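# Set up folding table and park utility cart

## Task

Put the folding table upright on its legs next to the wall so that every part of it lies within the blue taped area without crossing the tape; park the utility cart in the yellow taped bay so that all four wheels sit inside the tape rather than on it; finish with the coffee table still upright, the robot neither toppled nor left leaning, and both placements staying in place without the robot holding them.

## Robot and tools

Robot: a Hello Robot Stretch 4 with one arm. It has an omni-wheel base, a lift that slides up a mast, an arm that telescopes forward, a three-joint wrist (yaw, pitch, roll) and a two-finger gripper. It stands about 1.6 m tall, and the edge of the base is no more than 0.23 m from the base origin.

Frames: the base frame sits on the floor below the base centre, with x ahead, y to the left and z up. hand_pose is reported in this frame and marks the spot midway between the fingers, 0.015 m short of the tips. With all wrist joints at zero its axes line up with the base frame. The printed value may be somewhat off. The odometry frame is where the base frame was when the scene began.

execute_actions: argument "actions" is a list holding one action, or an empty list to just read state and images. Argument "cameras" lists which images to return: head_camera, head_left_camera, head_right_camera, wrist_camera or "all"; omitted or null means all, [] means none. An action contains "base", "joints" or both, plus optional "pace" and "contact_limits"; alternatively it contains only {"end_of_arm": "enable_torque"}, which re-powers wrist or gripper motors that shut off. Everything in one action starts together and may finish at different moments.

"base" holds exactly one relative move, measured from where the base last reported itself: {"translate_m": d} drives straight, forward positive, -2 to 2 m; {"strafe_m": d} slides sideways, left positive, -2 to 2 m; {"rotate_rad": d} spins in place, counter-clockwise (left) positive, -3.2 to 3.2 rad. None of these is a pose.

"joints" is a single object keyed by joint name with absolute targets: lift_m 0 to 1.2 m; arm_m 0 to 0.55 m of extension; wrist_yaw_rad -1.134 to 4.276 (0 points forward, positive turns left, 3.14 tucked back, above 3.4 the arm may interfere); wrist_pitch_rad -1.117 to 4.259 (0 level, 1.57 pointing down); wrist_roll_rad -1.117 to 4.259 (0 keeps both fingers level, positive turns clockwise as viewed from behind); gripper_m 0 to 0.08 m, the finger gap. Tolerances for reaching a target: ±0.004 for lift and arm, ±0.02 yaw and roll, ±0.05 pitch, ±0.002 gripper. Joint targets past a limit are clipped and the result reports it; other bad values or unknown keys reject the whole call. A joint or base left out of an action may keep pushing toward an earlier target unseen.

"pace" is "slow", "default", "fast" or "max": base up to 0.1/0.3/0.4/0.6 m/s and 1/2/3/4 rad/s. With lift_m above 0.2 these drop, reaching 0.3 m/s and 1 rad/s at 1.2. "contact_limits" takes only arm_m, 0 (gentlest) to 0.75 (firmest), default 0.5.

wait: "seconds" from 0 to 10; commands nothing and returns the same report as an empty action. zoom_image: "camera" plus "region" [x0, y0, x1, y1] in pixels of that camera's latest full image, origin at top left, no bigger than 504 by 504. finished_scene: "scene" is the number of the scene being closed; it is final and reports success.

Result lines: base_status and joint_status tell how each motion ended. "done" means reached (for the base, wheels turned the full amount even if slipping). "off_target" means stopped short and maybe still pushing. "contact_stop_at_<key>" means it hit something; that part goes slack (a slack lift may sink, slack wheels may roll). "limit_stop_at_<name>" is a built-in limit; "limit_stop_at_tilt" means the lean exceeds 6 degrees and lift, arm and wheels stop accepting commands until it eases. "limit_stop_at_own_body" is self-collision, likely with the gripper tipped up (pitch below -0.2) and rolled (roll below -0.4 or above 4); moving away still works. "torque_fault" means a wrist or gripper motor gave up and hangs limp until enable_torque. After a stop, remaining tool calls in that reply are skipped. on_its_own lists what happened uncommanded; "held at" is the held target, not the position.

lidar_m: 12 ranges in metres from the base origin, 30-degree sectors starting straight ahead and going counter-clockwise (4th left, 7th rear, 10th right); "-" is nothing seen or closer than 0.25 m. It spans roughly 0.15 m up to robot height, misses glass and thin legs. wrist_depth_mm: 7x7 grid of median depths, 100 to 2000 mm, top left first. base_odometry comes from wheel turns only; if turned_by_wheels and turned_by_imu differ by over about 0.1 rad, expect a collision or slip and a heading error of about their difference. base_tilt is in degrees, forward and right positive, with a constant offset up to about 1.5. motor_effort is percent of maximum, bracket shows peak; wheel positive means turning right.

Gripper: close below the object width to grip; a held object shows off_target and gripper effort away from 0. Effort beyond about 50 for long trips a torque_fault and may drop the load. A level gripper carrying over about 2.7 kg faults the wrist.

Caution: do not drive or turn with over 1 kg held and arm_m above 0.2, especially at fast paces; steady shoves with a high gripper or high contact limit can topple the robot. Avoid drops, slams and hard pushes; keep the coffee table standing. To unfold at scene start send lift_m 0.4 with wrist_yaw_rad 0. Cameras: head_camera at the mast top looking forward and down (turn the base to aim it); head_left_camera and head_right_camera are fisheyes beside it, steeper, showing the base and arm; wrist_camera looks along the fingers.

Each tool is called after "Emit:" as name(argument=value, ...) on one line, values as JSON.

## Session

Emit:
execute_actions(actions=[])

Scene clock: 0.00 s.
base_odometry: x=+0.000 y=+0.000 heading=+0.000 (m, m, rad; odometry frame)
turned_by_wheels: +0.000 (rad since the last result)
turned_by_imu: +0.000 (rad since the last result)
base_tilt: forward=-0.2 right=+0.3 (deg)
lidar_m: 0.98 0.95 1.18 1.41 1.34 1.70 1.46 1.27 0.76 0.63 0.68 0.84
base_status: not commanded
joint_positions: lift_m=+0.134 arm_m=+0.001 wrist_yaw_rad=+3.046 wrist_pitch_rad=+0.005 wrist_roll_rad=+0.002 gripper_m=+0.040
joint_status: not commanded
motor_effort: lift_m=+20 arm_m=-1 wrist_yaw_rad=+1 wrist_pitch_rad=-9 wrist_roll_rad=+0 gripper_m=-1 wheel_0=+0 wheel_1=+0 wheel_2=+0 (%)
hand_pose: x=-0.0318 y=+0.1072 z=+0.3109 quat_wxyz=(+0.048, -0.002, +0.001, +0.999) (m; base frame)
wrist_depth_mm: 138 193 1661 1756 1863 - - / 107 141 1661 1808 1983 - - / 108 141 1576 1808 1983 - - / 123 145 1661 1808 1921 - - / 1366 1464 1661 1863 1921 - - / 1205 1336 1336 1336 1336 1308 1308 / 831 - 138 831 106 904 866
pictures: head_camera, head_left_camera, head_right_camera, wrist_camera
Images, in order (width x height): head_camera 420x560, head_left_camera 420x672, head_right_camera 420x672, wrist_camera 616x392.

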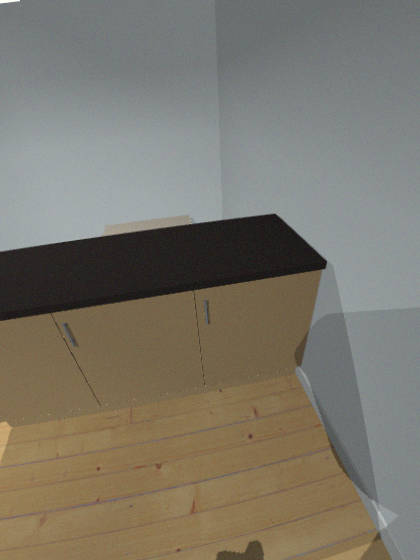

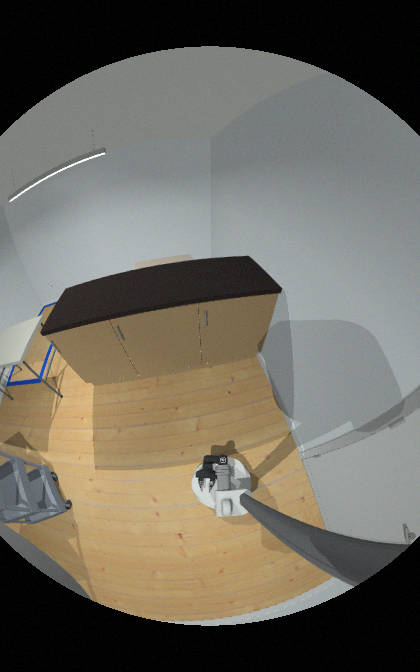

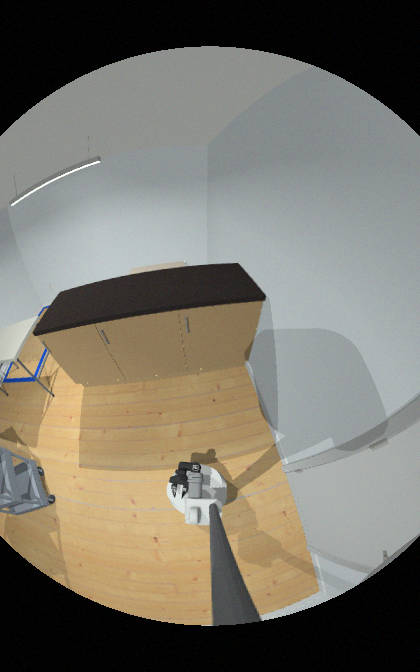

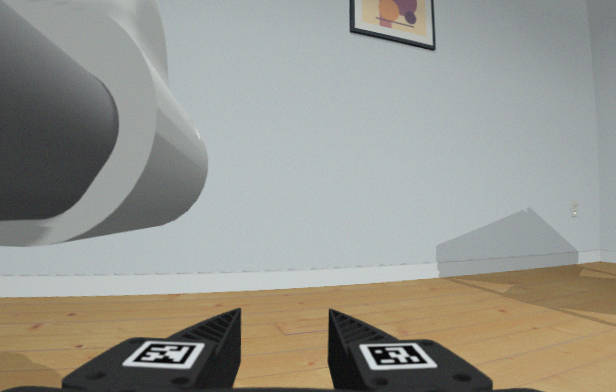

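Emit:
execute_actions(actions=[{"base":{"rotate_rad":1.85}}], cameras=["head_camera","head_left_camera"])

Emit:
execute_actions(actions=[{"base":{"translate_m":0.8}}], cameras=["head_camera","head_left_camera","head_right_camera"])

Scene clock: 7.43 s.
base_odometry: x=+0.000 y=+0.000 heading=+1.850 (m, m, rad; odometry frame)
turned_by_wheels: +1.850 (rad since the last result)
turned_by_imu: +1.835 (rad since the last result)
base_tilt: forward=-0.2 right=+0.3 (deg)
lidar_m: 1.31 1.97 1.53 1.48 0.89 0.66 0.64 0.73 0.98 0.97 1.07 1.80
base_status: done
joint_positions: lift_m=+0.134 arm_m=+0.001 wrist_yaw_rad=+3.046 wrist_pitch_rad=+0.005 wrist_roll_rad=+0.002 gripper_m=+0.040
joint_status: not commanded
motor_effort: lift_m=+20(20) arm_m=-2(1) wrist_yaw_rad=+1(0) wrist_pitch_rad=-9(8) wrist_roll_rad=+1(2) gripper_m=-1(1) wheel_0=+1(6) wheel_1=+2(6) wheel_2=+2(7) (%)
hand_pose: x=-0.0318 y=+0.1072 z=+0.3109 quat_wxyz=(+0.048, -0.002, +0.001, +0.999) (m; base frame)
wrist_depth_mm: 138 193 820 820 831 842 854 / 107 142 820 831 831 842 842 / 108 141 778 820 820 854 854 / 123 145 788 820 820 831 842 / 788 798 788 809 809 820 820 / 768 798 768 809 809 820 842 / 778 - 138 788 106 820 831
pictures: head_camera, head_left_camera
Images, in order (width x height): head_camera 420x560, head_left_camera 420x672.

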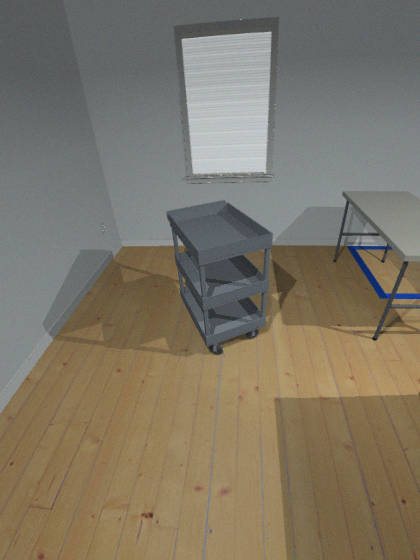

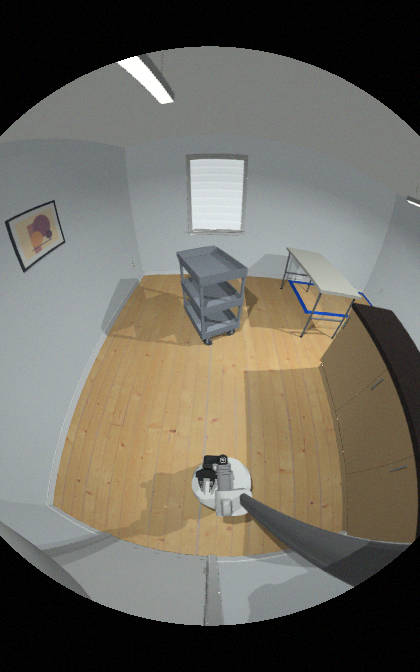

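Scene clock: 11.60 s.
base_odometry: x=-0.221 y=+0.769 heading=+1.850 (m, m, rad; odometry frame)
turned_by_wheels: +0.000 (rad since the last result)
turned_by_imu: -0.001 (rad since the last result)
base_tilt: forward=-0.1 right=+0.4 (deg)
lidar_m: 0.54 0.70 1.44 1.39 1.49 1.47 1.42 1.40 1.08 1.05 1.23 0.70
base_status: done
joint_positions: lift_m=+0.134 arm_m=+0.001 wrist_yaw_rad=+3.046 wrist_pitch_rad=+0.005 wrist_roll_rad=+0.002 gripper_m=+0.040
joint_status: not commanded
motor_effort: lift_m=+20(20) arm_m=-1(1) wrist_yaw_rad=+1(0) wrist_pitch_rad=-9(9) wrist_roll_rad=+0(2) gripper_m=-1(1) wheel_0=-1(4) wheel_1=+0(2) wheel_2=+1(9) (%)
hand_pose: x=-0.0318 y=+0.1072 z=+0.3109 quat_wxyz=(+0.048, -0.002, +0.001, +0.999) (m; base frame)
wrist_depth_mm: 138 193 1618 1618 1661 1708 1708 / 107 142 1618 1661 1661 1708 1756 / 108 141 1618 1618 1661 1661 1756 / 122 145 1618 1576 1661 1618 1708 / 1499 1576 1576 1576 1618 1618 1661 / 1182 1255 1336 1366 1366 1336 1336 / 842 - 138 854 106 878 866
pictures: head_camera, head_left_camera, head_right_camera
Images, in order (width x height): head_camera 420x560, head_left_camera 420x672, head_right_camera 420x672.

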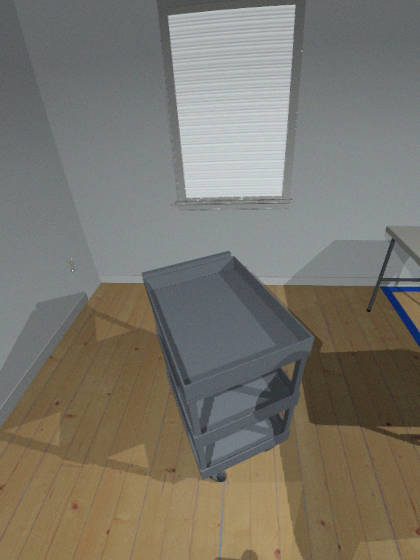

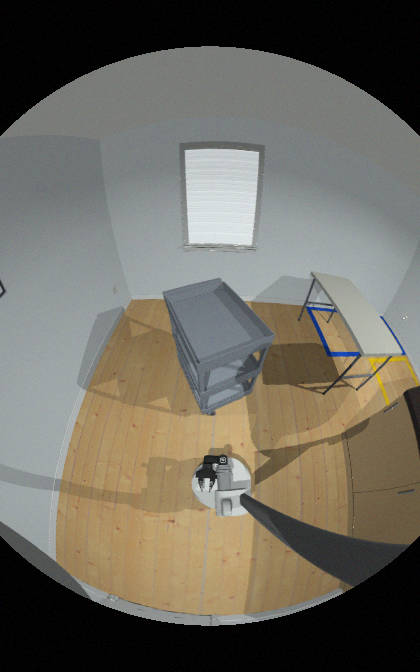

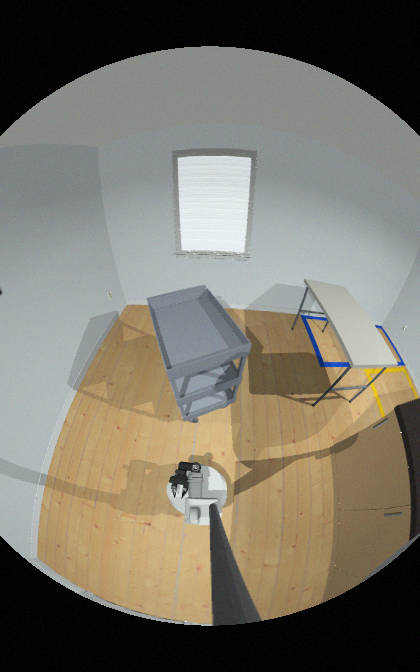

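Emit:
execute_actions(actions=[{"base":{"strafe_m":-0.62}}], cameras=[])

Emit:
execute_actions(actions=[{"base":{"translate_m":0.45}}], cameras=[])

Emit:
execute_actions(actions=[{"base":{"rotate_rad":-1.57}}], cameras=["head_camera","head_left_camera"])

Scene clock: 27.37 s.
base_odometry: x=+0.375 y=+0.940 heading=+1.850 (m, m, rad; odometry frame)
turned_by_wheels: +0.000 (rad since the last result)
turned_by_imu: +0.001 (rad since the last result)
base_tilt: forward=-0.2 right=+0.3 (deg)
lidar_m: 2.16 0.77 0.82 2.02 2.01 1.56 1.41 0.56 0.44 0.40 0.44 0.75
base_status: done
joint_positions: lift_m=+0.134 arm_m=+0.001 wrist_yaw_rad=+3.046 wrist_pitch_rad=+0.005 wrist_roll_rad=+0.002 gripper_m=+0.040
joint_status: not commanded
motor_effort: lift_m=+20(20) arm_m=-1(1) wrist_yaw_rad=+1(0) wrist_pitch_rad=-9(10) wrist_roll_rad=+1(1) gripper_m=-2(2) wheel_0=+1(7) wheel_1=+0(5) wheel_2=+0(1) (%)
hand_pose: x=-0.0318 y=+0.1072 z=+0.3109 quat_wxyz=(+0.048, -0.002, +0.001, +0.999) (m; base frame)
wrist_depth_mm: 138 193 1661 1756 1708 1756 1756 / 107 141 1708 1661 1708 1708 1708 / 108 141 1661 1708 1661 1661 1661 / 123 145 1661 1661 1708 1708 1708 / 798 1308 1576 1708 1661 1618 1708 / 931 1229 1336 1336 1366 1366 1308 / 842 - 138 854 106 891 866
pictures: none
No camera images: the call's "cameras" was empty. Leave "cameras" out to get every camera's image.

Scene clock: 30.33 s.
base_odometry: x=+0.251 y=+1.373 heading=+1.850 (m, m, rad; odometry frame)
turned_by_wheels: +0.000 (rad since the last result)
turned_by_imu: +0.000 (rad since the last result)
base_tilt: forward=-0.2 right=+0.3 (deg)
lidar_m: 1.69 0.48 0.40 0.62 2.15 2.02 1.47 0.66 0.49 0.69 0.44 0.68
base_status: done
joint_positions: lift_m=+0.134 arm_m=+0.001 wrist_yaw_rad=+3.046 wrist_pitch_rad=+0.005 wrist_roll_rad=+0.002 gripper_m=+0.040
joint_status: not commanded
motor_effort: lift_m=+20(20) arm_m=-2(1) wrist_yaw_rad=+1(2) wrist_pitch_rad=-9(9) wrist_roll_rad=+0(1) gripper_m=+0(1) wheel_0=+0(5) wheel_1=+0(5) wheel_2=+2(7) (%)
hand_pose: x=-0.0318 y=+0.1072 z=+0.3109 quat_wxyz=(+0.048, -0.002, +0.001, +0.999) (m; base frame)
wrist_depth_mm: 138 193 - - - - - / 107 141 - - - - - / 108 141 - - - - - / 123 146 - - - - - / 866 1397 - - - - - / 991 1255 1336 1366 1366 1366 1308 / 842 - 138 831 106 904 878
pictures: none
No camera images: the call's "cameras" was empty. Leave "cameras" out to get every camera's image.

Scene clock: 32.40 s.
base_odometry: x=+0.251 y=+1.373 heading=+0.280 (m, m, rad; odometry frame)
turned_by_wheels: -1.570 (rad since the last result)
turned_by_imu: -1.559 (rad since the last result)
base_tilt: forward=-0.2 right=+0.3 (deg)
lidar_m: 0.67 0.44 0.66 1.71 0.50 0.39 0.61 2.16 2.00 1.50 0.61 0.51
base_status: done
joint_positions: lift_m=+0.134 arm_m=+0.001 wrist_yaw_rad=+3.046 wrist_pitch_rad=+0.005 wrist_roll_rad=+0.002 gripper_m=+0.040
joint_status: not commanded
motor_effort: lift_m=+20(20) arm_m=-2(1) wrist_yaw_rad=+1(0) wrist_pitch_rad=-9(9) wrist_roll_rad=+0(2) gripper_m=+0(0) wheel_0=+0(4) wheel_1=+0(6) wheel_2=+0(6) (%)
hand_pose: x=-0.0318 y=+0.1072 z=+0.3109 quat_wxyz=(+0.048, -0.002, +0.001, +0.999) (m; base frame)
wrist_depth_mm: 138 193 - 842 778 778 788 / 107 141 - - 525 - - / 108 141 - 668 500 585 732 / 123 146 - - 1118 - - / 1756 - - - 1098 - 1863 / 1205 1229 1336 683 508 609 699 / 831 - 138 778 106 574 788
pictures: head_camera, head_left_camera
Images, in order (width x height): head_camera 420x560, head_left_camera 420x672.

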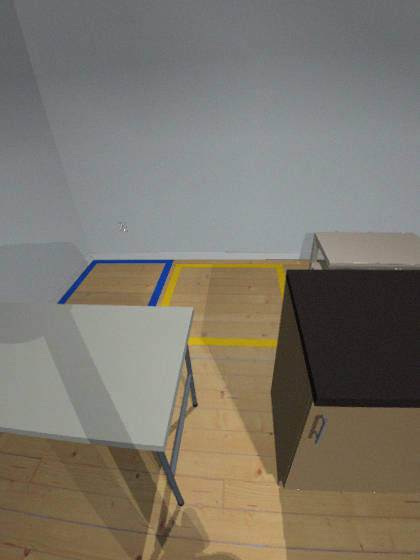

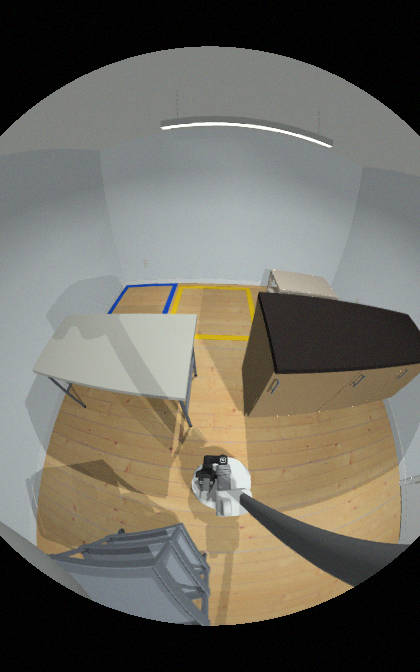

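Emit:
execute_actions(actions=[{"base":{"rotate_rad":0.35}}], cameras=[])

Emit:
execute_actions(actions=[{"base":{"translate_m":0.7},"pace":"slow"}], cameras=["head_left_camera"])

Scene clock: 40.23 s.
base_odometry: x=+0.251 y=+1.373 heading=+0.630 (m, m, rad; odometry frame)
turned_by_wheels: +0.350 (rad since the last result)
turned_by_imu: +0.346 (rad since the last result)
base_tilt: forward=-0.1 right=+0.2 (deg)
lidar_m: 0.48 0.54 1.19 0.86 0.40 0.52 2.03 2.13 1.96 0.79 0.50 0.53
base_status: done
joint_positions: lift_m=+0.134 arm_m=+0.001 wrist_yaw_rad=+3.046 wrist_pitch_rad=+0.005 wrist_roll_rad=+0.002 gripper_m=+0.040
joint_status: not commanded
motor_effort: lift_m=+20(20) arm_m=-1(2) wrist_yaw_rad=+2(1) wrist_pitch_rad=-9(9) wrist_roll_rad=+0(1) gripper_m=-1(2) wheel_0=-1(3) wheel_1=+2(4) wheel_2=+0(6) (%)
hand_pose: x=-0.0318 y=+0.1072 z=+0.3109 quat_wxyz=(+0.048, -0.002, +0.001, +0.999) (m; base frame)
wrist_depth_mm: 138 193 - - 820 750 750 / 107 142 - - - 466 373 / 108 141 - - 699 480 375 / 123 146 - - - 1921 544 / 1863 - - - - 1863 634 / 1205 1308 1366 1336 732 788 647 / 842 - 138 842 106 399 364
pictures: none
No camera images: the call's "cameras" was empty. Leave "cameras" out to get every camera's image.

Scene clock: 48.50 s.
base_odometry: x=+0.816 y=+1.785 heading=+0.631 (m, m, rad; odometry frame)
turned_by_wheels: +0.000 (rad since the last result)
turned_by_imu: -0.002 (rad since the last result)
base_tilt: forward=-0.2 right=+0.2 (deg)
lidar_m: 0.25 0.25 0.28 1.46 1.31 0.96 1.33 2.46 0.44 0.47 0.58 2.02
base_status: done
joint_positions: lift_m=+0.134 arm_m=+0.001 wrist_yaw_rad=+3.048 wrist_pitch_rad=+0.005 wrist_roll_rad=+0.002 gripper_m=+0.040
joint_status: not commanded
motor_effort: lift_m=+20(20) arm_m=-1(2) wrist_yaw_rad=-5(4) wrist_pitch_rad=-9(8) wrist_roll_rad=+1(3) gripper_m=+0(2) wheel_0=+3(6) wheel_1=+5(7) wheel_2=-7(11) (%)
hand_pose: x=-0.0320 y=+0.1068 z=+0.3109 quat_wxyz=(+0.047, -0.002, +0.001, +0.999) (m; base frame)
wrist_depth_mm: 138 192 - - - - - / - 141 - - 1118 1182 - / 108 141 - - - - - / 122 144 - - - - - / 1808 - - - 1537 1336 - / 1229 1229 1336 1366 1182 1160 1281 / 831 - 138 842 106 891 866
pictures: head_left_camera
Images, in order (width x height): head_left_camera 420x672.

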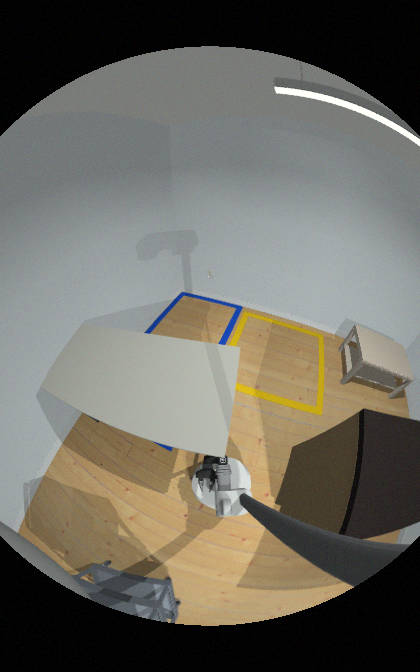

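Works. Continue.

Emit:
execute_actions(actions=[{"base":{"translate_m":0.4},"pace":"slow"}], cameras=["head_left_camera"])

Scene clock: 62.37 s.
base_odometry: x=+1.139 y=+2.021 heading=+0.631 (m, m, rad; odometry frame)
turned_by_wheels: +0.000 (rad since the last result)
turned_by_imu: -0.004 (rad since the last result)
base_tilt: forward=-0.2 right=+0.3 (deg)
lidar_m: 0.25 0.25 0.25 0.42 1.68 1.32 1.45 0.66 0.60 1.43 1.44 0.25
base_status: done
joint_positions: lift_m=+0.134 arm_m=+0.001 wrist_yaw_rad=+3.047 wrist_pitch_rad=+0.005 wrist_roll_rad=+0.002 gripper_m=+0.040
joint_status: not commanded
motor_effort: lift_m=+20(20) arm_m=-1(2) wrist_yaw_rad=-1(4) wrist_pitch_rad=-9(8) wrist_roll_rad=+1(2) gripper_m=-1(1) wheel_0=+4(11) wheel_1=+2(20) wheel_2=-4(29) (%)
hand_pose: x=-0.0318 y=+0.1071 z=+0.3108 quat_wxyz=(+0.047, -0.002, +0.001, +0.999) (m; base frame)
wrist_depth_mm: 138 193 - - - - - / 107 142 - - - - - / 108 141 - - - - - / 123 145 - - 1983 - - / 1808 - - - 1983 - - / 1205 1255 1336 1366 1366 1336 1336 / 842 - 138 842 107 891 891
pictures: head_left_camera
Images, in order (width x height): head_left_camera 420x672.

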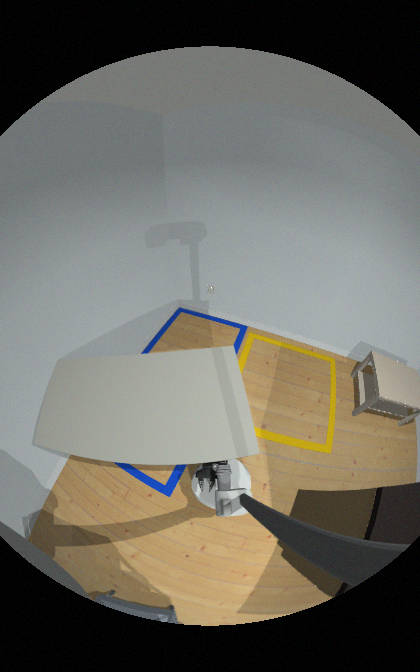

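Emit:
execute_actions(actions=[{"base":{"translate_m":-0.12}}], cameras=[])

Emit:
execute_actions(actions=[{"base":{"strafe_m":-0.15}}], cameras=[])

Emit:
execute_actions(actions=[{"base":{"translate_m":0.45},"pace":"slow"}], cameras=["head_left_camera"])

Scene clock: 70.30 s.
base_odometry: x=+1.042 y=+1.950 heading=+0.631 (m, m, rad; odometry frame)
turned_by_wheels: +0.000 (rad since the last result)
turned_by_imu: -0.001 (rad since the last result)
base_tilt: forward=-0.1 right=+0.4 (deg)
lidar_m: 0.25 0.25 0.34 0.74 1.72 1.23 1.36 0.60 0.56 0.56 1.47 0.26
base_status: done
joint_positions: lift_m=+0.134 arm_m=+0.001 wrist_yaw_rad=+3.047 wrist_pitch_rad=+0.005 wrist_roll_rad=+0.002 gripper_m=+0.040
joint_status: not commanded
motor_effort: lift_m=+20(20) arm_m=-2(1) wrist_yaw_rad=-1(1) wrist_pitch_rad=-9(9) wrist_roll_rad=+2(1) gripper_m=-1(0) wheel_0=+1(4) wheel_1=+0(5) wheel_2=-1(8) (%)
hand_pose: x=-0.0318 y=+0.1072 z=+0.3108 quat_wxyz=(+0.047, -0.002, +0.001, +0.999) (m; base frame)
wrist_depth_mm: 138 193 - - - - - / 107 142 - - - - - / 108 141 - - - - - / 123 145 - - - - - / 1808 - - - 1397 - - / 1229 1281 1308 1366 1336 1336 1308 / 842 - 138 831 106 904 878
pictures: none
No camera images: the call's "cameras" was empty. Leave "cameras" out to get every camera's image.

Scene clock: 72.03 s.
base_odometry: x=+1.131 y=+1.829 heading=+0.631 (m, m, rad; odometry frame)
turned_by_wheels: +0.000 (rad since the last result)
turned_by_imu: +0.000 (rad since the last result)
base_tilt: forward=-0.2 right=+0.2 (deg)
lidar_m: 0.25 0.26 0.34 0.80 1.88 1.29 3.04 0.47 0.42 0.42 1.32 1.73
base_status: done
joint_positions: lift_m=+0.134 arm_m=+0.001 wrist_yaw_rad=+3.047 wrist_pitch_rad=+0.005 wrist_roll_rad=+0.002 gripper_m=+0.040
joint_status: not commanded
motor_effort: lift_m=+20(20) arm_m=-1(1) wrist_yaw_rad=+0(1) wrist_pitch_rad=-9(9) wrist_roll_rad=+1(1) gripper_m=+0(1) wheel_0=+0(7) wheel_1=+0(6) wheel_2=+0(1) (%)
hand_pose: x=-0.0318 y=+0.1072 z=+0.3108 quat_wxyz=(+0.047, -0.002, +0.001, +0.999) (m; base frame)
wrist_depth_mm: 138 193 - - - - - / 107 141 - - - - - / 108 141 - - - - - / 123 145 - - - - - / 564 - - - 1499 - - / 603 1281 1336 1366 1336 1366 1308 / 809 - 138 854 106 904 878
pictures: none
No camera images: the call's "cameras" was empty. Leave "cameras" out to get every camera's image.

Scene clock: 77.80 s.
base_odometry: x=+1.494 y=+2.094 heading=+0.631 (m, m, rad; odometry frame)
turned_by_wheels: +0.000 (rad since the last result)
turned_by_imu: -0.002 (rad since the last result)
base_tilt: forward=-0.2 right=+0.3 (deg)
lidar_m: 0.25 0.25 0.25 0.28 1.67 1.69 1.01 0.66 0.73 1.25 1.43 1.32
base_status: done
joint_positions: lift_m=+0.134 arm_m=+0.000 wrist_yaw_rad=+3.047 wrist_pitch_rad=+0.005 wrist_roll_rad=+0.002 gripper_m=+0.040
joint_status: not commanded
motor_effort: lift_m=+20(20) arm_m=+0(1) wrist_yaw_rad=-1(13) wrist_pitch_rad=-10(10) wrist_roll_rad=+1(0) gripper_m=-1(1) wheel_0=+1(10) wheel_1=+4(8) wheel_2=-7(14) (%)
hand_pose: x=-0.0321 y=+0.1071 z=+0.3108 quat_wxyz=(+0.047, -0.002, +0.001, +0.999) (m; base frame)
wrist_depth_mm: 138 193 - - - - - / 107 141 - - - - - / 108 140 - - - - - / 122 145 - - - - - / 741 1042 - - - - - / 778 1008 1336 1366 1366 1308 1281 / 778 - 138 842 106 878 878
pictures: head_left_camera
Images, in order (width x height): head_left_camera 420x672.

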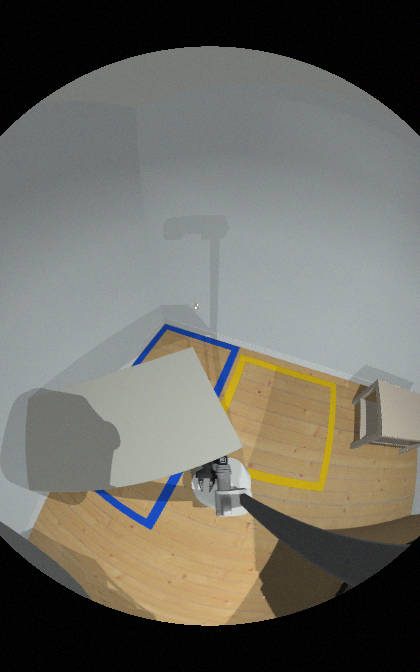

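Emit:
execute_actions(actions=[{"base":{"translate_m":0.35},"pace":"slow"}], cameras=["head_left_camera"])

Scene clock: 85.63 s.
base_odometry: x=+1.776 y=+2.300 heading=+0.631 (m, m, rad; odometry frame)
turned_by_wheels: +0.000 (rad since the last result)
turned_by_imu: -0.001 (rad since the last result)
base_tilt: forward=-0.2 right=+0.3 (deg)
lidar_m: 0.25 0.25 0.25 0.25 0.34 2.01 1.24 0.97 1.43 1.28 1.10 1.00
base_status: done
joint_positions: lift_m=+0.134 arm_m=+0.000 wrist_yaw_rad=+3.047 wrist_pitch_rad=+0.005 wrist_roll_rad=+0.002 gripper_m=+0.040
joint_status: not commanded
motor_effort: lift_m=+20(20) arm_m=+0(0) wrist_yaw_rad=+1(1) wrist_pitch_rad=-10(10) wrist_roll_rad=+1(2) gripper_m=-1(1) wheel_0=+4(5) wheel_1=+2(6) wheel_2=-5(12) (%)
hand_pose: x=-0.0321 y=+0.1071 z=+0.3108 quat_wxyz=(+0.047, -0.002, +0.001, +0.999) (m; base frame)
wrist_depth_mm: 138 193 - - - - - / 107 141 - - - - - / 108 141 - - - - - / 122 145 - - - - - / 891 1205 - - - - - / 931 1138 1366 1336 1366 1308 1308 / 842 - 138 854 106 904 891
pictures: head_left_camera
Images, in order (width x height): head_left_camera 420x672.

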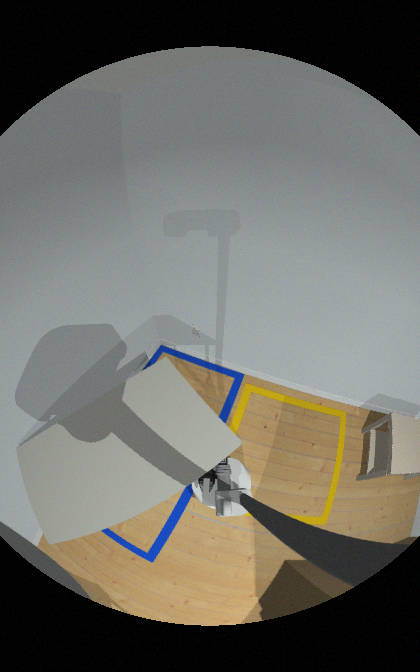

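Emit:
execute_actions(actions=[{"base":{"strafe_m":-0.32}}], cameras=[])

Emit:
execute_actions(actions=[{"base":{"rotate_rad":0.9}}], cameras=["head_left_camera"])

Emit:
execute_actions(actions=[{"base":{"translate_m":0.4},"pace":"slow"}], cameras=["head_left_camera"])

Scene clock: 95.63 s.
base_odometry: x=+1.965 y=+2.042 heading=+0.631 (m, m, rad; odometry frame)
turned_by_wheels: +0.000 (rad since the last result)
turned_by_imu: +0.000 (rad since the last result)
base_tilt: forward=-0.2 right=+0.3 (deg)
lidar_m: 0.89 0.55 0.30 0.40 0.85 2.13 0.86 0.91 0.95 0.98 0.94 0.87
base_status: done
joint_positions: lift_m=+0.134 arm_m=+0.000 wrist_yaw_rad=+3.047 wrist_pitch_rad=+0.005 wrist_roll_rad=+0.002 gripper_m=+0.040
joint_status: not commanded
motor_effort: lift_m=+20(20) arm_m=+0(0) wrist_yaw_rad=+1(0) wrist_pitch_rad=-9(10) wrist_roll_rad=+1(0) gripper_m=-1(1) wheel_0=+0(13) wheel_1=+2(5) wheel_2=+1(4) (%)
hand_pose: x=-0.0321 y=+0.1072 z=+0.3108 quat_wxyz=(+0.047, -0.002, +0.001, +0.999) (m; base frame)
wrist_depth_mm: 138 193 - - - - - / 107 142 1255 - - - - / 108 141 1229 - - - - / 123 145 1205 - - - - / 1008 960 1229 - - - - / 1008 946 1098 1366 1336 1397 1336 / 831 - 138 854 106 904 891
pictures: none
No camera images: the call's "cameras" was empty. Leave "cameras" out to get every camera's image.

Scene clock: 97.27 s.
base_odometry: x=+1.965 y=+2.042 heading=+1.531 (m, m, rad; odometry frame)
turned_by_wheels: +0.900 (rad since the last result)
turned_by_imu: +0.893 (rad since the last result)
base_tilt: forward=-0.2 right=+0.3 (deg)
lidar_m: 0.34 0.37 0.61 2.15 0.91 0.83 1.46 0.95 1.01 0.87 0.88 1.03
base_status: done
joint_positions: lift_m=+0.134 arm_m=+0.000 wrist_yaw_rad=+3.047 wrist_pitch_rad=+0.005 wrist_roll_rad=+0.002 gripper_m=+0.040
joint_status: not commanded
motor_effort: lift_m=+20(20) arm_m=+1(0) wrist_yaw_rad=+0(1) wrist_pitch_rad=-9(9) wrist_roll_rad=+1(1) gripper_m=-1(0) wheel_0=+1(6) wheel_1=+1(6) wheel_2=+1(6) (%)
hand_pose: x=-0.0321 y=+0.1072 z=+0.3108 quat_wxyz=(+0.047, -0.002, +0.001, +0.999) (m; base frame)
wrist_depth_mm: 138 191 - - - 878 991 / 107 141 - - 1118 878 976 / 108 141 - 1863 1118 866 946 / 123 145 - 1756 1098 866 946 / 1098 1921 - 1756 1078 842 931 / 1098 1160 1336 1336 1078 854 917 / 842 - 138 854 106 842 866
pictures: head_left_camera
Images, in order (width x height): head_left_camera 420x672.

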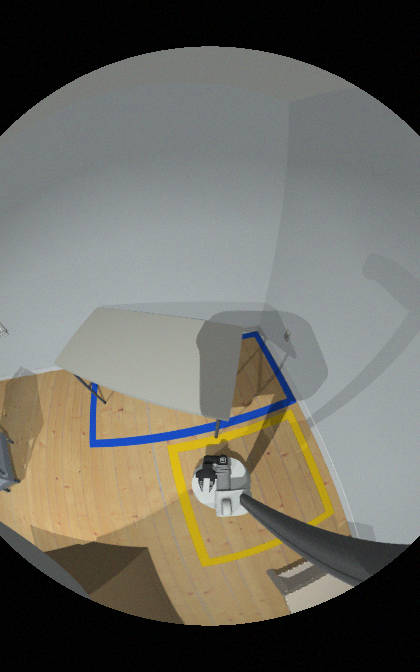

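Scene clock: 102.53 s.
base_odometry: x=+1.981 y=+2.441 heading=+1.531 (m, m, rad; odometry frame)
turned_by_wheels: +0.000 (rad since the last result)
turned_by_imu: -0.001 (rad since the last result)
base_tilt: forward=-0.2 right=+0.3 (deg)
lidar_m: 0.25 0.25 0.25 0.76 2.29 1.17 1.34 1.34 0.93 0.78 0.76 0.28
base_status: done
joint_positions: lift_m=+0.134 arm_m=+0.000 wrist_yaw_rad=+3.047 wrist_pitch_rad=+0.005 wrist_roll_rad=+0.002 gripper_m=+0.040
joint_status: not commanded
motor_effort: lift_m=+20(20) arm_m=+0(0) wrist_yaw_rad=-1(0) wrist_pitch_rad=-10(9) wrist_roll_rad=+0(1) gripper_m=+0(0) wheel_0=+3(10) wheel_1=+2(5) wheel_2=-5(12) (%)
hand_pose: x=-0.0321 y=+0.1072 z=+0.3108 quat_wxyz=(+0.047, -0.002, +0.001, +0.999) (m; base frame)
wrist_depth_mm: 138 192 - - - - - / 107 141 - - 1308 1430 - / 108 140 - - 1281 1397 - / 123 145 - - 1281 1366 - / 1308 1863 - - 1255 1308 - / 1182 1255 1308 1336 1229 1308 1308 / 831 - 138 831 106 917 866
pictures: head_left_camera
Images, in order (width x height): head_left_camera 420x672.

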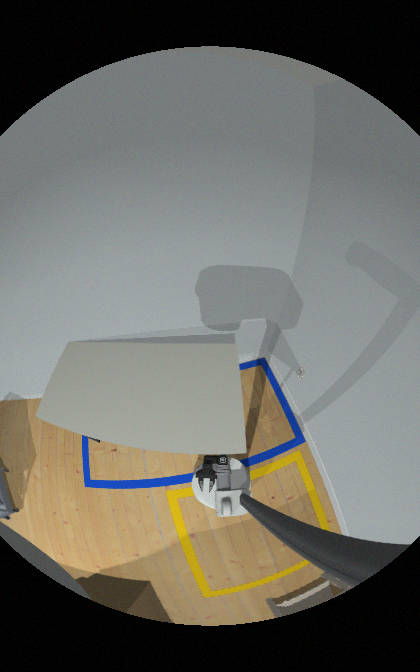

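Emit:
execute_actions(actions=[{"base":{"translate_m":-0.15}}], cameras=[])

Emit:
execute_actions(actions=[{"base":{"rotate_rad":-1.25}}], cameras=[])

Emit:
execute_actions(actions=[{"base":{"translate_m":-1.6},"pace":"fast"}], cameras=[])

Emit:
execute_actions(actions=[{"base":{"strafe_m":0.55}}], cameras=["head_left_camera","head_camera"])

Scene clock: 111.13 s.
base_odometry: x=+1.975 y=+2.292 heading=+1.531 (m, m, rad; odometry frame)
turned_by_wheels: +0.000 (rad since the last result)
turned_by_imu: -0.002 (rad since the last result)
base_tilt: forward=-0.2 right=+0.3 (deg)
lidar_m: 0.28 0.31 0.47 2.33 1.40 1.04 1.64 1.19 0.95 0.80 0.82 1.01
base_status: done
joint_positions: lift_m=+0.134 arm_m=+0.000 wrist_yaw_rad=+3.047 wrist_pitch_rad=+0.005 wrist_roll_rad=+0.002 gripper_m=+0.040
joint_status: not commanded
motor_effort: lift_m=+20(20) arm_m=+0(1) wrist_yaw_rad=+0(1) wrist_pitch_rad=-10(10) wrist_roll_rad=+0(1) gripper_m=+0(0) wheel_0=-1(5) wheel_1=+0(4) wheel_2=-2(8) (%)
hand_pose: x=-0.0321 y=+0.1072 z=+0.3108 quat_wxyz=(+0.047, -0.002, +0.001, +0.999) (m; base frame)
wrist_depth_mm: 138 192 - - - - - / 107 141 - - 1205 1182 - / 108 140 - 1921 1205 1205 - / 122 145 - 1863 1205 1182 - / 1138 1921 - 1983 1182 1138 - / 1182 1281 1308 1336 1078 1118 1308 / 842 - 139 842 106 891 878
pictures: none
No camera images: the call's "cameras" was empty. Leave "cameras" out to get every camera's image.

Scene clock: 113.00 s.
base_odometry: x=+1.975 y=+2.292 heading=+0.281 (m, m, rad; odometry frame)
turned_by_wheels: -1.250 (rad since the last result)
turned_by_imu: -1.241 (rad since the last result)
base_tilt: forward=-0.1 right=+0.3 (deg)
lidar_m: 0.82 0.89 0.26 0.30 0.39 0.77 2.24 1.06 1.17 1.19 1.10 0.83
base_status: done
joint_positions: lift_m=+0.134 arm_m=+0.000 wrist_yaw_rad=+3.046 wrist_pitch_rad=+0.005 wrist_roll_rad=+0.002 gripper_m=+0.040
joint_status: not commanded
motor_effort: lift_m=+20(20) arm_m=+0(0) wrist_yaw_rad=+1(1) wrist_pitch_rad=-9(9) wrist_roll_rad=+2(0) gripper_m=+0(2) wheel_0=+0(5) wheel_1=-1(4) wheel_2=-1(6) (%)
hand_pose: x=-0.0321 y=+0.1072 z=+0.3108 quat_wxyz=(+0.048, -0.002, +0.001, +0.999) (m; base frame)
wrist_depth_mm: 138 192 - - - 715 647 / 107 141 - - - 976 891 / 108 141 - - - - 1397 / 123 145 - - - 1921 1366 / 1205 - - - - 1921 1366 / 1098 1308 1336 1336 1397 1336 1281 / 842 - 139 842 106 904 891
pictures: none
No camera images: the call's "cameras" was empty. Leave "cameras" out to get every camera's image.

Scene clock: 118.37 s.
base_odometry: x=+0.437 y=+1.848 heading=+0.281 (m, m, rad; odometry frame)
turned_by_wheels: +0.000 (rad since the last result)
turned_by_imu: -0.003 (rad since the last result)
base_tilt: forward=-0.2 right=+0.2 (deg)
lidar_m: 1.51 0.93 0.90 1.28 1.36 0.78 0.59 0.91 2.47 0.70 0.63 0.98
base_status: done
joint_positions: lift_m=+0.134 arm_m=+0.000 wrist_yaw_rad=+3.046 wrist_pitch_rad=+0.005 wrist_roll_rad=+0.002 gripper_m=+0.040
joint_status: not commanded
motor_effort: lift_m=+20(20) arm_m=+0(0) wrist_yaw_rad=+1(2) wrist_pitch_rad=-9(10) wrist_roll_rad=+2(0) gripper_m=-1(1) wheel_0=+2(6) wheel_1=+2(5) wheel_2=+1(11) (%)
hand_pose: x=-0.0321 y=+0.1072 z=+0.3108 quat_wxyz=(+0.048, -0.002, +0.001, +0.999) (m; base frame)
wrist_depth_mm: 138 192 854 931 - - 1576 / 107 141 1160 1160 - - 1537 / 108 140 820 1430 - - 1499 / 123 146 - - - - 1576 / 1863 1863 - 1336 - - 1576 / 1205 1008 759 931 1255 1366 1336 / 842 - 138 854 106 878 878
pictures: none
No camera images: the call's "cameras" was empty. Leave "cameras" out to get every camera's image.

Scene clock: 121.53 s.
base_odometry: x=+0.285 y=+2.377 heading=+0.281 (m, m, rad; odometry frame)
turned_by_wheels: +0.000 (rad since the last result)
turned_by_imu: -0.003 (rad since the last result)
base_tilt: forward=-0.1 right=+0.2 (deg)
lidar_m: 0.63 0.66 0.75 0.72 0.80 1.14 0.83 0.81 0.91 1.18 1.20 2.51
base_status: done
joint_positions: lift_m=+0.134 arm_m=+0.000 wrist_yaw_rad=+3.046 wrist_pitch_rad=+0.005 wrist_roll_rad=+0.002 gripper_m=+0.040
joint_status: not commanded
motor_effort: lift_m=+20(20) arm_m=+0(0) wrist_yaw_rad=+1(0) wrist_pitch_rad=-9(9) wrist_roll_rad=+2(1) gripper_m=+0(0) wheel_0=+0(8) wheel_1=-2(8) wheel_2=+1(0) (%)
hand_pose: x=-0.0321 y=+0.1072 z=+0.3108 quat_wxyz=(+0.048, -0.002, +0.001, +0.999) (m; base frame)
wrist_depth_mm: 138 192 - - - 1160 831 / 107 141 - - - 1182 866 / 108 141 - - - 1255 878 / 123 145 - - - 1182 878 / 809 1229 - - - 1205 866 / 976 917 1336 1336 1366 1078 854 / 831 - 138 842 106 878 809
pictures: head_camera, head_left_camera
Images, in order (width x height): head_camera 420x560, head_left_camera 420x672.

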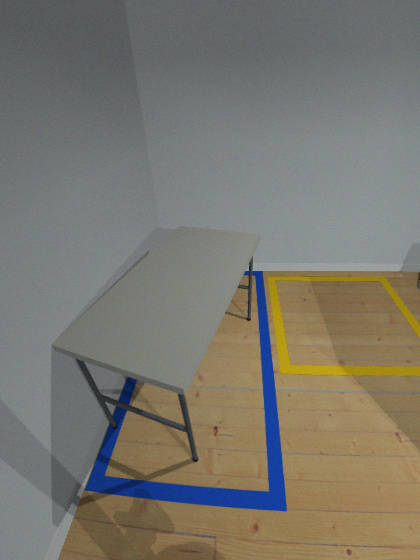

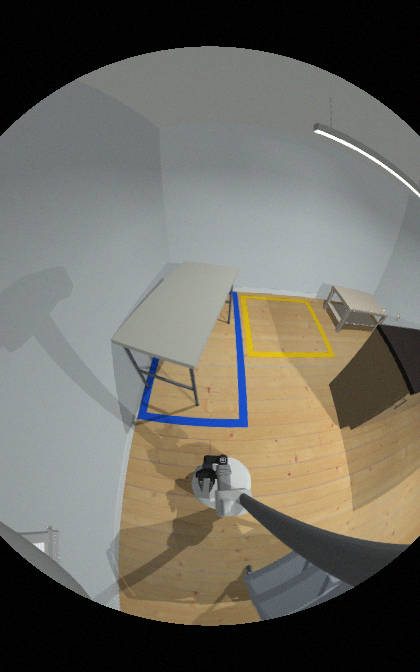

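Emit:
execute_actions(actions=[{"base":{"strafe_m":0.36}}], cameras=[])

Emit:
execute_actions(actions=[{"base":{"translate_m":0.56},"pace":"slow"}], cameras=["head_left_camera"])

Emit:
execute_actions(actions=[{"base":{"strafe_m":-0.22},"pace":"slow"}], cameras=[])

Emit:
execute_actions(actions=[{"base":{"translate_m":-0.6}}], cameras=["head_left_camera","head_camera"])

Scene clock: 133.67 s.
base_odometry: x=+0.185 y=+2.723 heading=+0.281 (m, m, rad; odometry frame)
turned_by_wheels: +0.000 (rad since the last result)
turned_by_imu: -0.003 (rad since the last result)
base_tilt: forward=-0.1 right=+0.3 (deg)
lidar_m: 0.62 0.52 0.38 0.37 0.39 0.55 2.20 0.96 1.05 1.54 1.59 0.65
base_status: done
joint_positions: lift_m=+0.134 arm_m=+0.000 wrist_yaw_rad=+3.046 wrist_pitch_rad=+0.005 wrist_roll_rad=+0.002 gripper_m=+0.040
joint_status: not commanded
motor_effort: lift_m=+20(20) arm_m=+0(0) wrist_yaw_rad=+1(2) wrist_pitch_rad=-10(9) wrist_roll_rad=+2(0) gripper_m=+0(0) wheel_0=+0(8) wheel_1=-2(7) wheel_2=+1(0) (%)
hand_pose: x=-0.0321 y=+0.1072 z=+0.3108 quat_wxyz=(+0.048, -0.002, +0.001, +0.999) (m; base frame)
wrist_depth_mm: 138 192 - - 991 554 413 / 107 141 - - 1060 569 415 / 108 141 - - 1042 569 410 / 123 146 - - 1008 564 410 / 946 - - - 1025 559 404 / 1098 1281 1336 1366 946 559 410 / 820 - 138 854 106 512 407
pictures: none
No camera images: the call's "cameras" was empty. Leave "cameras" out to get every camera's image.

Scene clock: 140.57 s.
base_odometry: x=+0.723 y=+2.878 heading=+0.281 (m, m, rad; odometry frame)
turned_by_wheels: +0.000 (rad since the last result)
turned_by_imu: -0.002 (rad since the last result)
base_tilt: forward=-0.1 right=+0.3 (deg)
lidar_m: 0.25 0.25 0.35 0.32 0.37 0.56 1.89 1.46 3.45 1.52 0.25 0.25
base_status: done
joint_positions: lift_m=+0.134 arm_m=+0.000 wrist_yaw_rad=+3.046 wrist_pitch_rad=+0.005 wrist_roll_rad=+0.002 gripper_m=+0.040
joint_status: not commanded
motor_effort: lift_m=+20(20) arm_m=+0(0) wrist_yaw_rad=+1(1) wrist_pitch_rad=-10(9) wrist_roll_rad=+0(1) gripper_m=-1(2) wheel_0=+5(6) wheel_1=+4(5) wheel_2=-6(9) (%)
hand_pose: x=-0.0321 y=+0.1073 z=+0.3108 quat_wxyz=(+0.048, -0.002, +0.001, +0.999) (m; base frame)
wrist_depth_mm: 138 193 - - 904 484 357 / 107 141 - - 931 488 359 / 108 141 - - 904 492 362 / 123 146 - - 917 488 362 / 1281 - - - 891 484 359 / 1255 1281 1308 1366 842 480 355 / 842 - 138 831 106 442 349
pictures: head_left_camera
Images, in order (width x height): head_left_camera 420x672.

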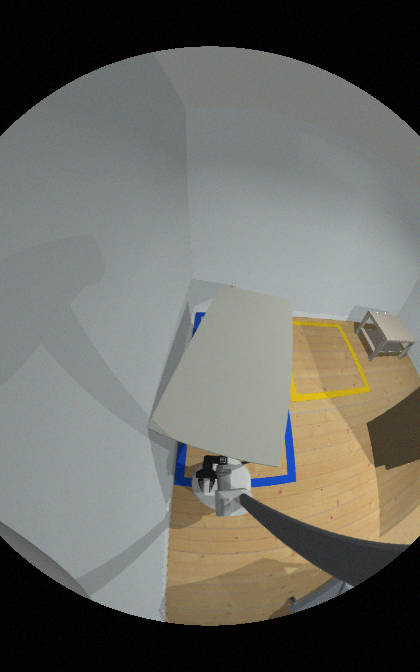

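Scene clock: 143.90 s.
base_odometry: x=+0.784 y=+2.667 heading=+0.281 (m, m, rad; odometry frame)
turned_by_wheels: +0.000 (rad since the last result)
turned_by_imu: +0.000 (rad since the last result)
base_tilt: forward=-0.2 right=+0.3 (deg)
lidar_m: 0.25 0.25 0.36 0.55 0.58 0.92 1.42 1.37 1.35 1.28 2.15 0.25
base_status: done
joint_positions: lift_m=+0.134 arm_m=+0.000 wrist_yaw_rad=+3.046 wrist_pitch_rad=+0.005 wrist_roll_rad=+0.002 gripper_m=+0.040
joint_status: not commanded
motor_effort: lift_m=+20(20) arm_m=+0(0) wrist_yaw_rad=+1(1) wrist_pitch_rad=-10(9) wrist_roll_rad=+2(1) gripper_m=-1(0) wheel_0=+5(14) wheel_1=-1(3) wheel_2=-3(4) (%)
hand_pose: x=-0.0321 y=+0.1072 z=+0.3108 quat_wxyz=(+0.048, -0.002, +0.001, +0.999) (m; base frame)
wrist_depth_mm: 139 192 - - 1618 866 621 / 107 141 - - 1618 891 627 / 109 141 - - 1618 878 640 / 122 145 - - 1576 904 640 / 1255 1537 - - 1661 891 640 / 1205 1281 1366 1366 1281 854 634 / 831 - 139 842 106 768 609
pictures: none
No camera images: the call's "cameras" was empty. Leave "cameras" out to get every camera's image.

Scene clock: 147.40 s.
base_odometry: x=+0.207 y=+2.500 heading=+0.281 (m, m, rad; odometry frame)
turned_by_wheels: +0.000 (rad since the last result)
turned_by_imu: -0.001 (rad since the last result)
base_tilt: forward=-0.2 right=+0.3 (deg)
lidar_m: 0.72 0.84 0.59 0.59 0.63 0.91 0.86 0.82 0.89 1.34 1.36 2.57
base_status: done
joint_positions: lift_m=+0.134 arm_m=+0.000 wrist_yaw_rad=+3.046 wrist_pitch_rad=+0.005 wrist_roll_rad=+0.002 gripper_m=+0.040
joint_status: not commanded
motor_effort: lift_m=+20(20) arm_m=+0(0) wrist_yaw_rad=+2(1) wrist_pitch_rad=-9(9) wrist_roll_rad=+0(1) gripper_m=-2(0) wheel_0=-1(4) wheel_1=+0(4) wheel_2=-1(9) (%)
hand_pose: x=-0.0321 y=+0.1072 z=+0.3108 quat_wxyz=(+0.048, -0.002, +0.001, +0.999) (m; base frame)
wrist_depth_mm: 138 192 - - 1808 946 683 / 107 141 - - 1756 960 691 / 108 141 - - 1863 976 691 / 123 146 - - 1708 976 691 / 820 - - - 1756 960 683 / 960 1160 1336 1336 1336 946 676 / 831 - 139 866 106 854 661
pictures: head_camera, head_left_camera
Images, in order (width x height): head_camera 420x560, head_left_camera 420x672.

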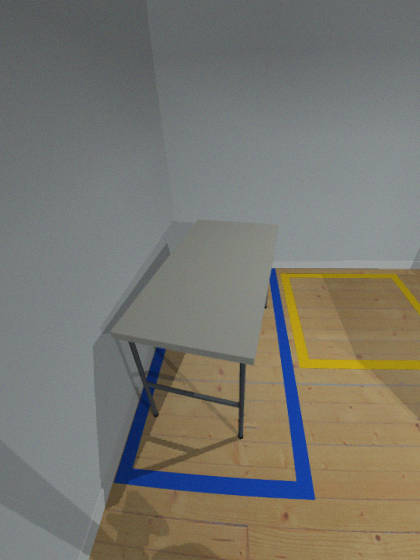

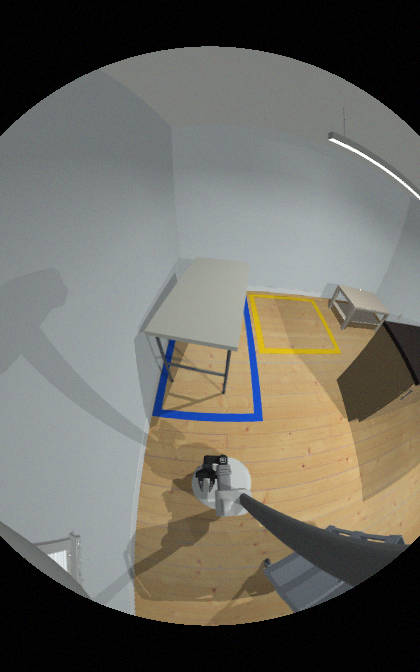

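Emit:
execute_actions(actions=[{"base":{"strafe_m":0.08}}], cameras=[])

Emit:
execute_actions(actions=[{"base":{"translate_m":0.65},"pace":"slow"}], cameras=[])

Emit:
execute_actions(actions=[{"base":{"strafe_m":-0.2},"pace":"slow"}], cameras=[])

Emit:
execute_actions(actions=[{"base":{"translate_m":-0.6}}], cameras=["head_left_camera","head_camera"])

Scene clock: 158.27 s.
base_odometry: x=+0.185 y=+2.577 heading=+0.281 (m, m, rad; odometry frame)
turned_by_wheels: +0.000 (rad since the last result)
turned_by_imu: -0.001 (rad since the last result)
base_tilt: forward=-0.1 right=+0.3 (deg)
lidar_m: 0.72 0.69 0.54 0.51 0.56 0.77 2.17 0.85 0.93 1.40 1.45 2.55
base_status: done
joint_positions: lift_m=+0.134 arm_m=+0.000 wrist_yaw_rad=+3.046 wrist_pitch_rad=+0.005 wrist_roll_rad=+0.002 gripper_m=+0.040
joint_status: not commanded
motor_effort: lift_m=+20(20) arm_m=+0(0) wrist_yaw_rad=+0(0) wrist_pitch_rad=-9(9) wrist_roll_rad=+0(1) gripper_m=+0(1) wheel_0=+2(8) wheel_1=-1(6) wheel_2=+0(0) (%)
hand_pose: x=-0.0321 y=+0.1072 z=+0.3108 quat_wxyz=(+0.048, -0.002, +0.001, +0.999) (m; base frame)
wrist_depth_mm: 138 192 - - 1537 768 597 / 107 141 - - 1499 809 591 / 108 140 - - 1499 831 597 / 123 145 - - 1499 820 591 / 854 - - - 1499 831 585 / 866 1255 1336 1336 1205 798 574 / 820 - 138 854 106 715 585
pictures: none
No camera images: the call's "cameras" was empty. Leave "cameras" out to get every camera's image.

Scene clock: 166.03 s.
base_odometry: x=+0.809 y=+2.757 heading=+0.281 (m, m, rad; odometry frame)
turned_by_wheels: +0.000 (rad since the last result)
turned_by_imu: -0.002 (rad since the last result)
base_tilt: forward=-0.1 right=+0.3 (deg)
lidar_m: 0.25 0.25 0.30 0.46 0.48 0.76 1.48 1.45 1.46 1.36 0.25 0.25
base_status: done
joint_positions: lift_m=+0.134 arm_m=+0.000 wrist_yaw_rad=+3.046 wrist_pitch_rad=+0.005 wrist_roll_rad=+0.002 gripper_m=+0.040
joint_status: not commanded
motor_effort: lift_m=+20(20) arm_m=+1(0) wrist_yaw_rad=+1(2) wrist_pitch_rad=-10(9) wrist_roll_rad=+1(0) gripper_m=-1(1) wheel_0=+6(6) wheel_1=+3(5) wheel_2=-8(8) (%)
hand_pose: x=-0.0321 y=+0.1073 z=+0.3108 quat_wxyz=(+0.048, -0.002, +0.001, +0.999) (m; base frame)
wrist_depth_mm: 138 193 - - 1336 723 535 / 107 141 - - 1308 732 525 / 108 140 - - 1336 741 530 / 123 146 - - 1336 732 530 / 1255 1921 - - 1336 732 525 / 1205 1281 1308 1430 1205 723 517 / 842 - 138 831 106 654 525
pictures: none
No camera images: the call's "cameras" was empty. Leave "cameras" out to get every camera's image.

Scene clock: 169.17 s.
base_odometry: x=+0.864 y=+2.565 heading=+0.281 (m, m, rad; odometry frame)
turned_by_wheels: +0.000 (rad since the last result)
turned_by_imu: +0.000 (rad since the last result)
base_tilt: forward=-0.1 right=+0.3 (deg)
lidar_m: 0.25 0.25 0.31 0.66 0.71 1.06 1.39 1.38 1.25 1.19 2.01 0.27
base_status: done
joint_positions: lift_m=+0.134 arm_m=+0.000 wrist_yaw_rad=+3.047 wrist_pitch_rad=+0.005 wrist_roll_rad=+0.002 gripper_m=+0.040
joint_status: not commanded
motor_effort: lift_m=+20(20) arm_m=+0(0) wrist_yaw_rad=+0(0) wrist_pitch_rad=-8(9) wrist_roll_rad=+2(1) gripper_m=-1(1) wheel_0=+6(13) wheel_1=+1(5) wheel_2=-5(6) (%)
hand_pose: x=-0.0321 y=+0.1072 z=+0.3108 quat_wxyz=(+0.047, -0.002, +0.001, +0.999) (m; base frame)
wrist_depth_mm: 138 192 - - - 1078 768 / 107 141 - - - 1098 778 / 108 141 - - - 1078 798 / 123 146 - - - 1098 788 / 1255 1430 - - 1863 1078 798 / 1229 1281 1308 1336 1366 1042 768 / 831 - 138 842 106 866 750
pictures: none
No camera images: the call's "cameras" was empty. Leave "cameras" out to get every camera's image.

Scene clock: 172.67 s.
base_odometry: x=+0.288 y=+2.399 heading=+0.281 (m, m, rad; odometry frame)
turned_by_wheels: +0.000 (rad since the last result)
turned_by_imu: -0.001 (rad since the last result)
base_tilt: forward=-0.2 right=+0.3 (deg)
lidar_m: 0.74 0.83 0.73 0.70 0.77 1.10 0.83 0.82 0.92 1.21 1.22 2.47
base_status: done
joint_positions: lift_m=+0.134 arm_m=+0.000 wrist_yaw_rad=+3.047 wrist_pitch_rad=+0.005 wrist_roll_rad=+0.002 gripper_m=+0.040
joint_status: not commanded
motor_effort: lift_m=+20(20) arm_m=+0(0) wrist_yaw_rad=+1(0) wrist_pitch_rad=-10(10) wrist_roll_rad=+0(2) gripper_m=-1(0) wheel_0=+0(7) wheel_1=+0(5) wheel_2=-2(9) (%)
hand_pose: x=-0.0321 y=+0.1072 z=+0.3108 quat_wxyz=(+0.047, -0.002, +0.001, +0.999) (m; base frame)
wrist_depth_mm: 138 193 - - - 1138 809 / 107 141 - - - 1160 842 / 108 141 - - - 1160 842 / 123 146 - - - 1182 854 / 831 1255 - - - 1160 854 / 976 1042 1366 1366 1366 1060 820 / 831 - 139 842 106 917 798
pictures: head_camera, head_left_camera
Images, in order (width x height): head_camera 420x560, head_left_camera 420x672.

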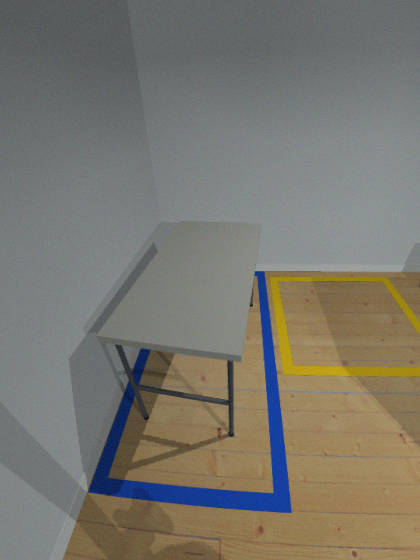

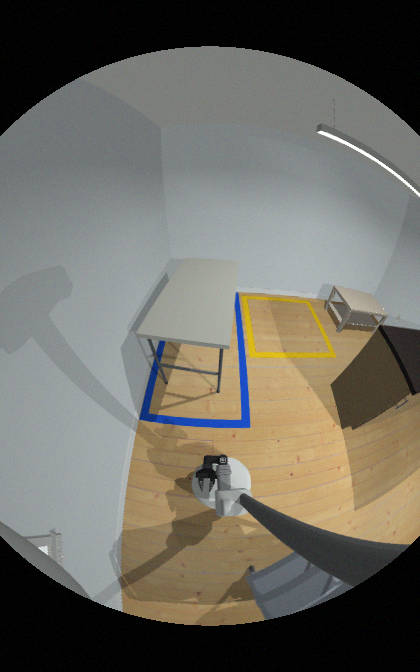

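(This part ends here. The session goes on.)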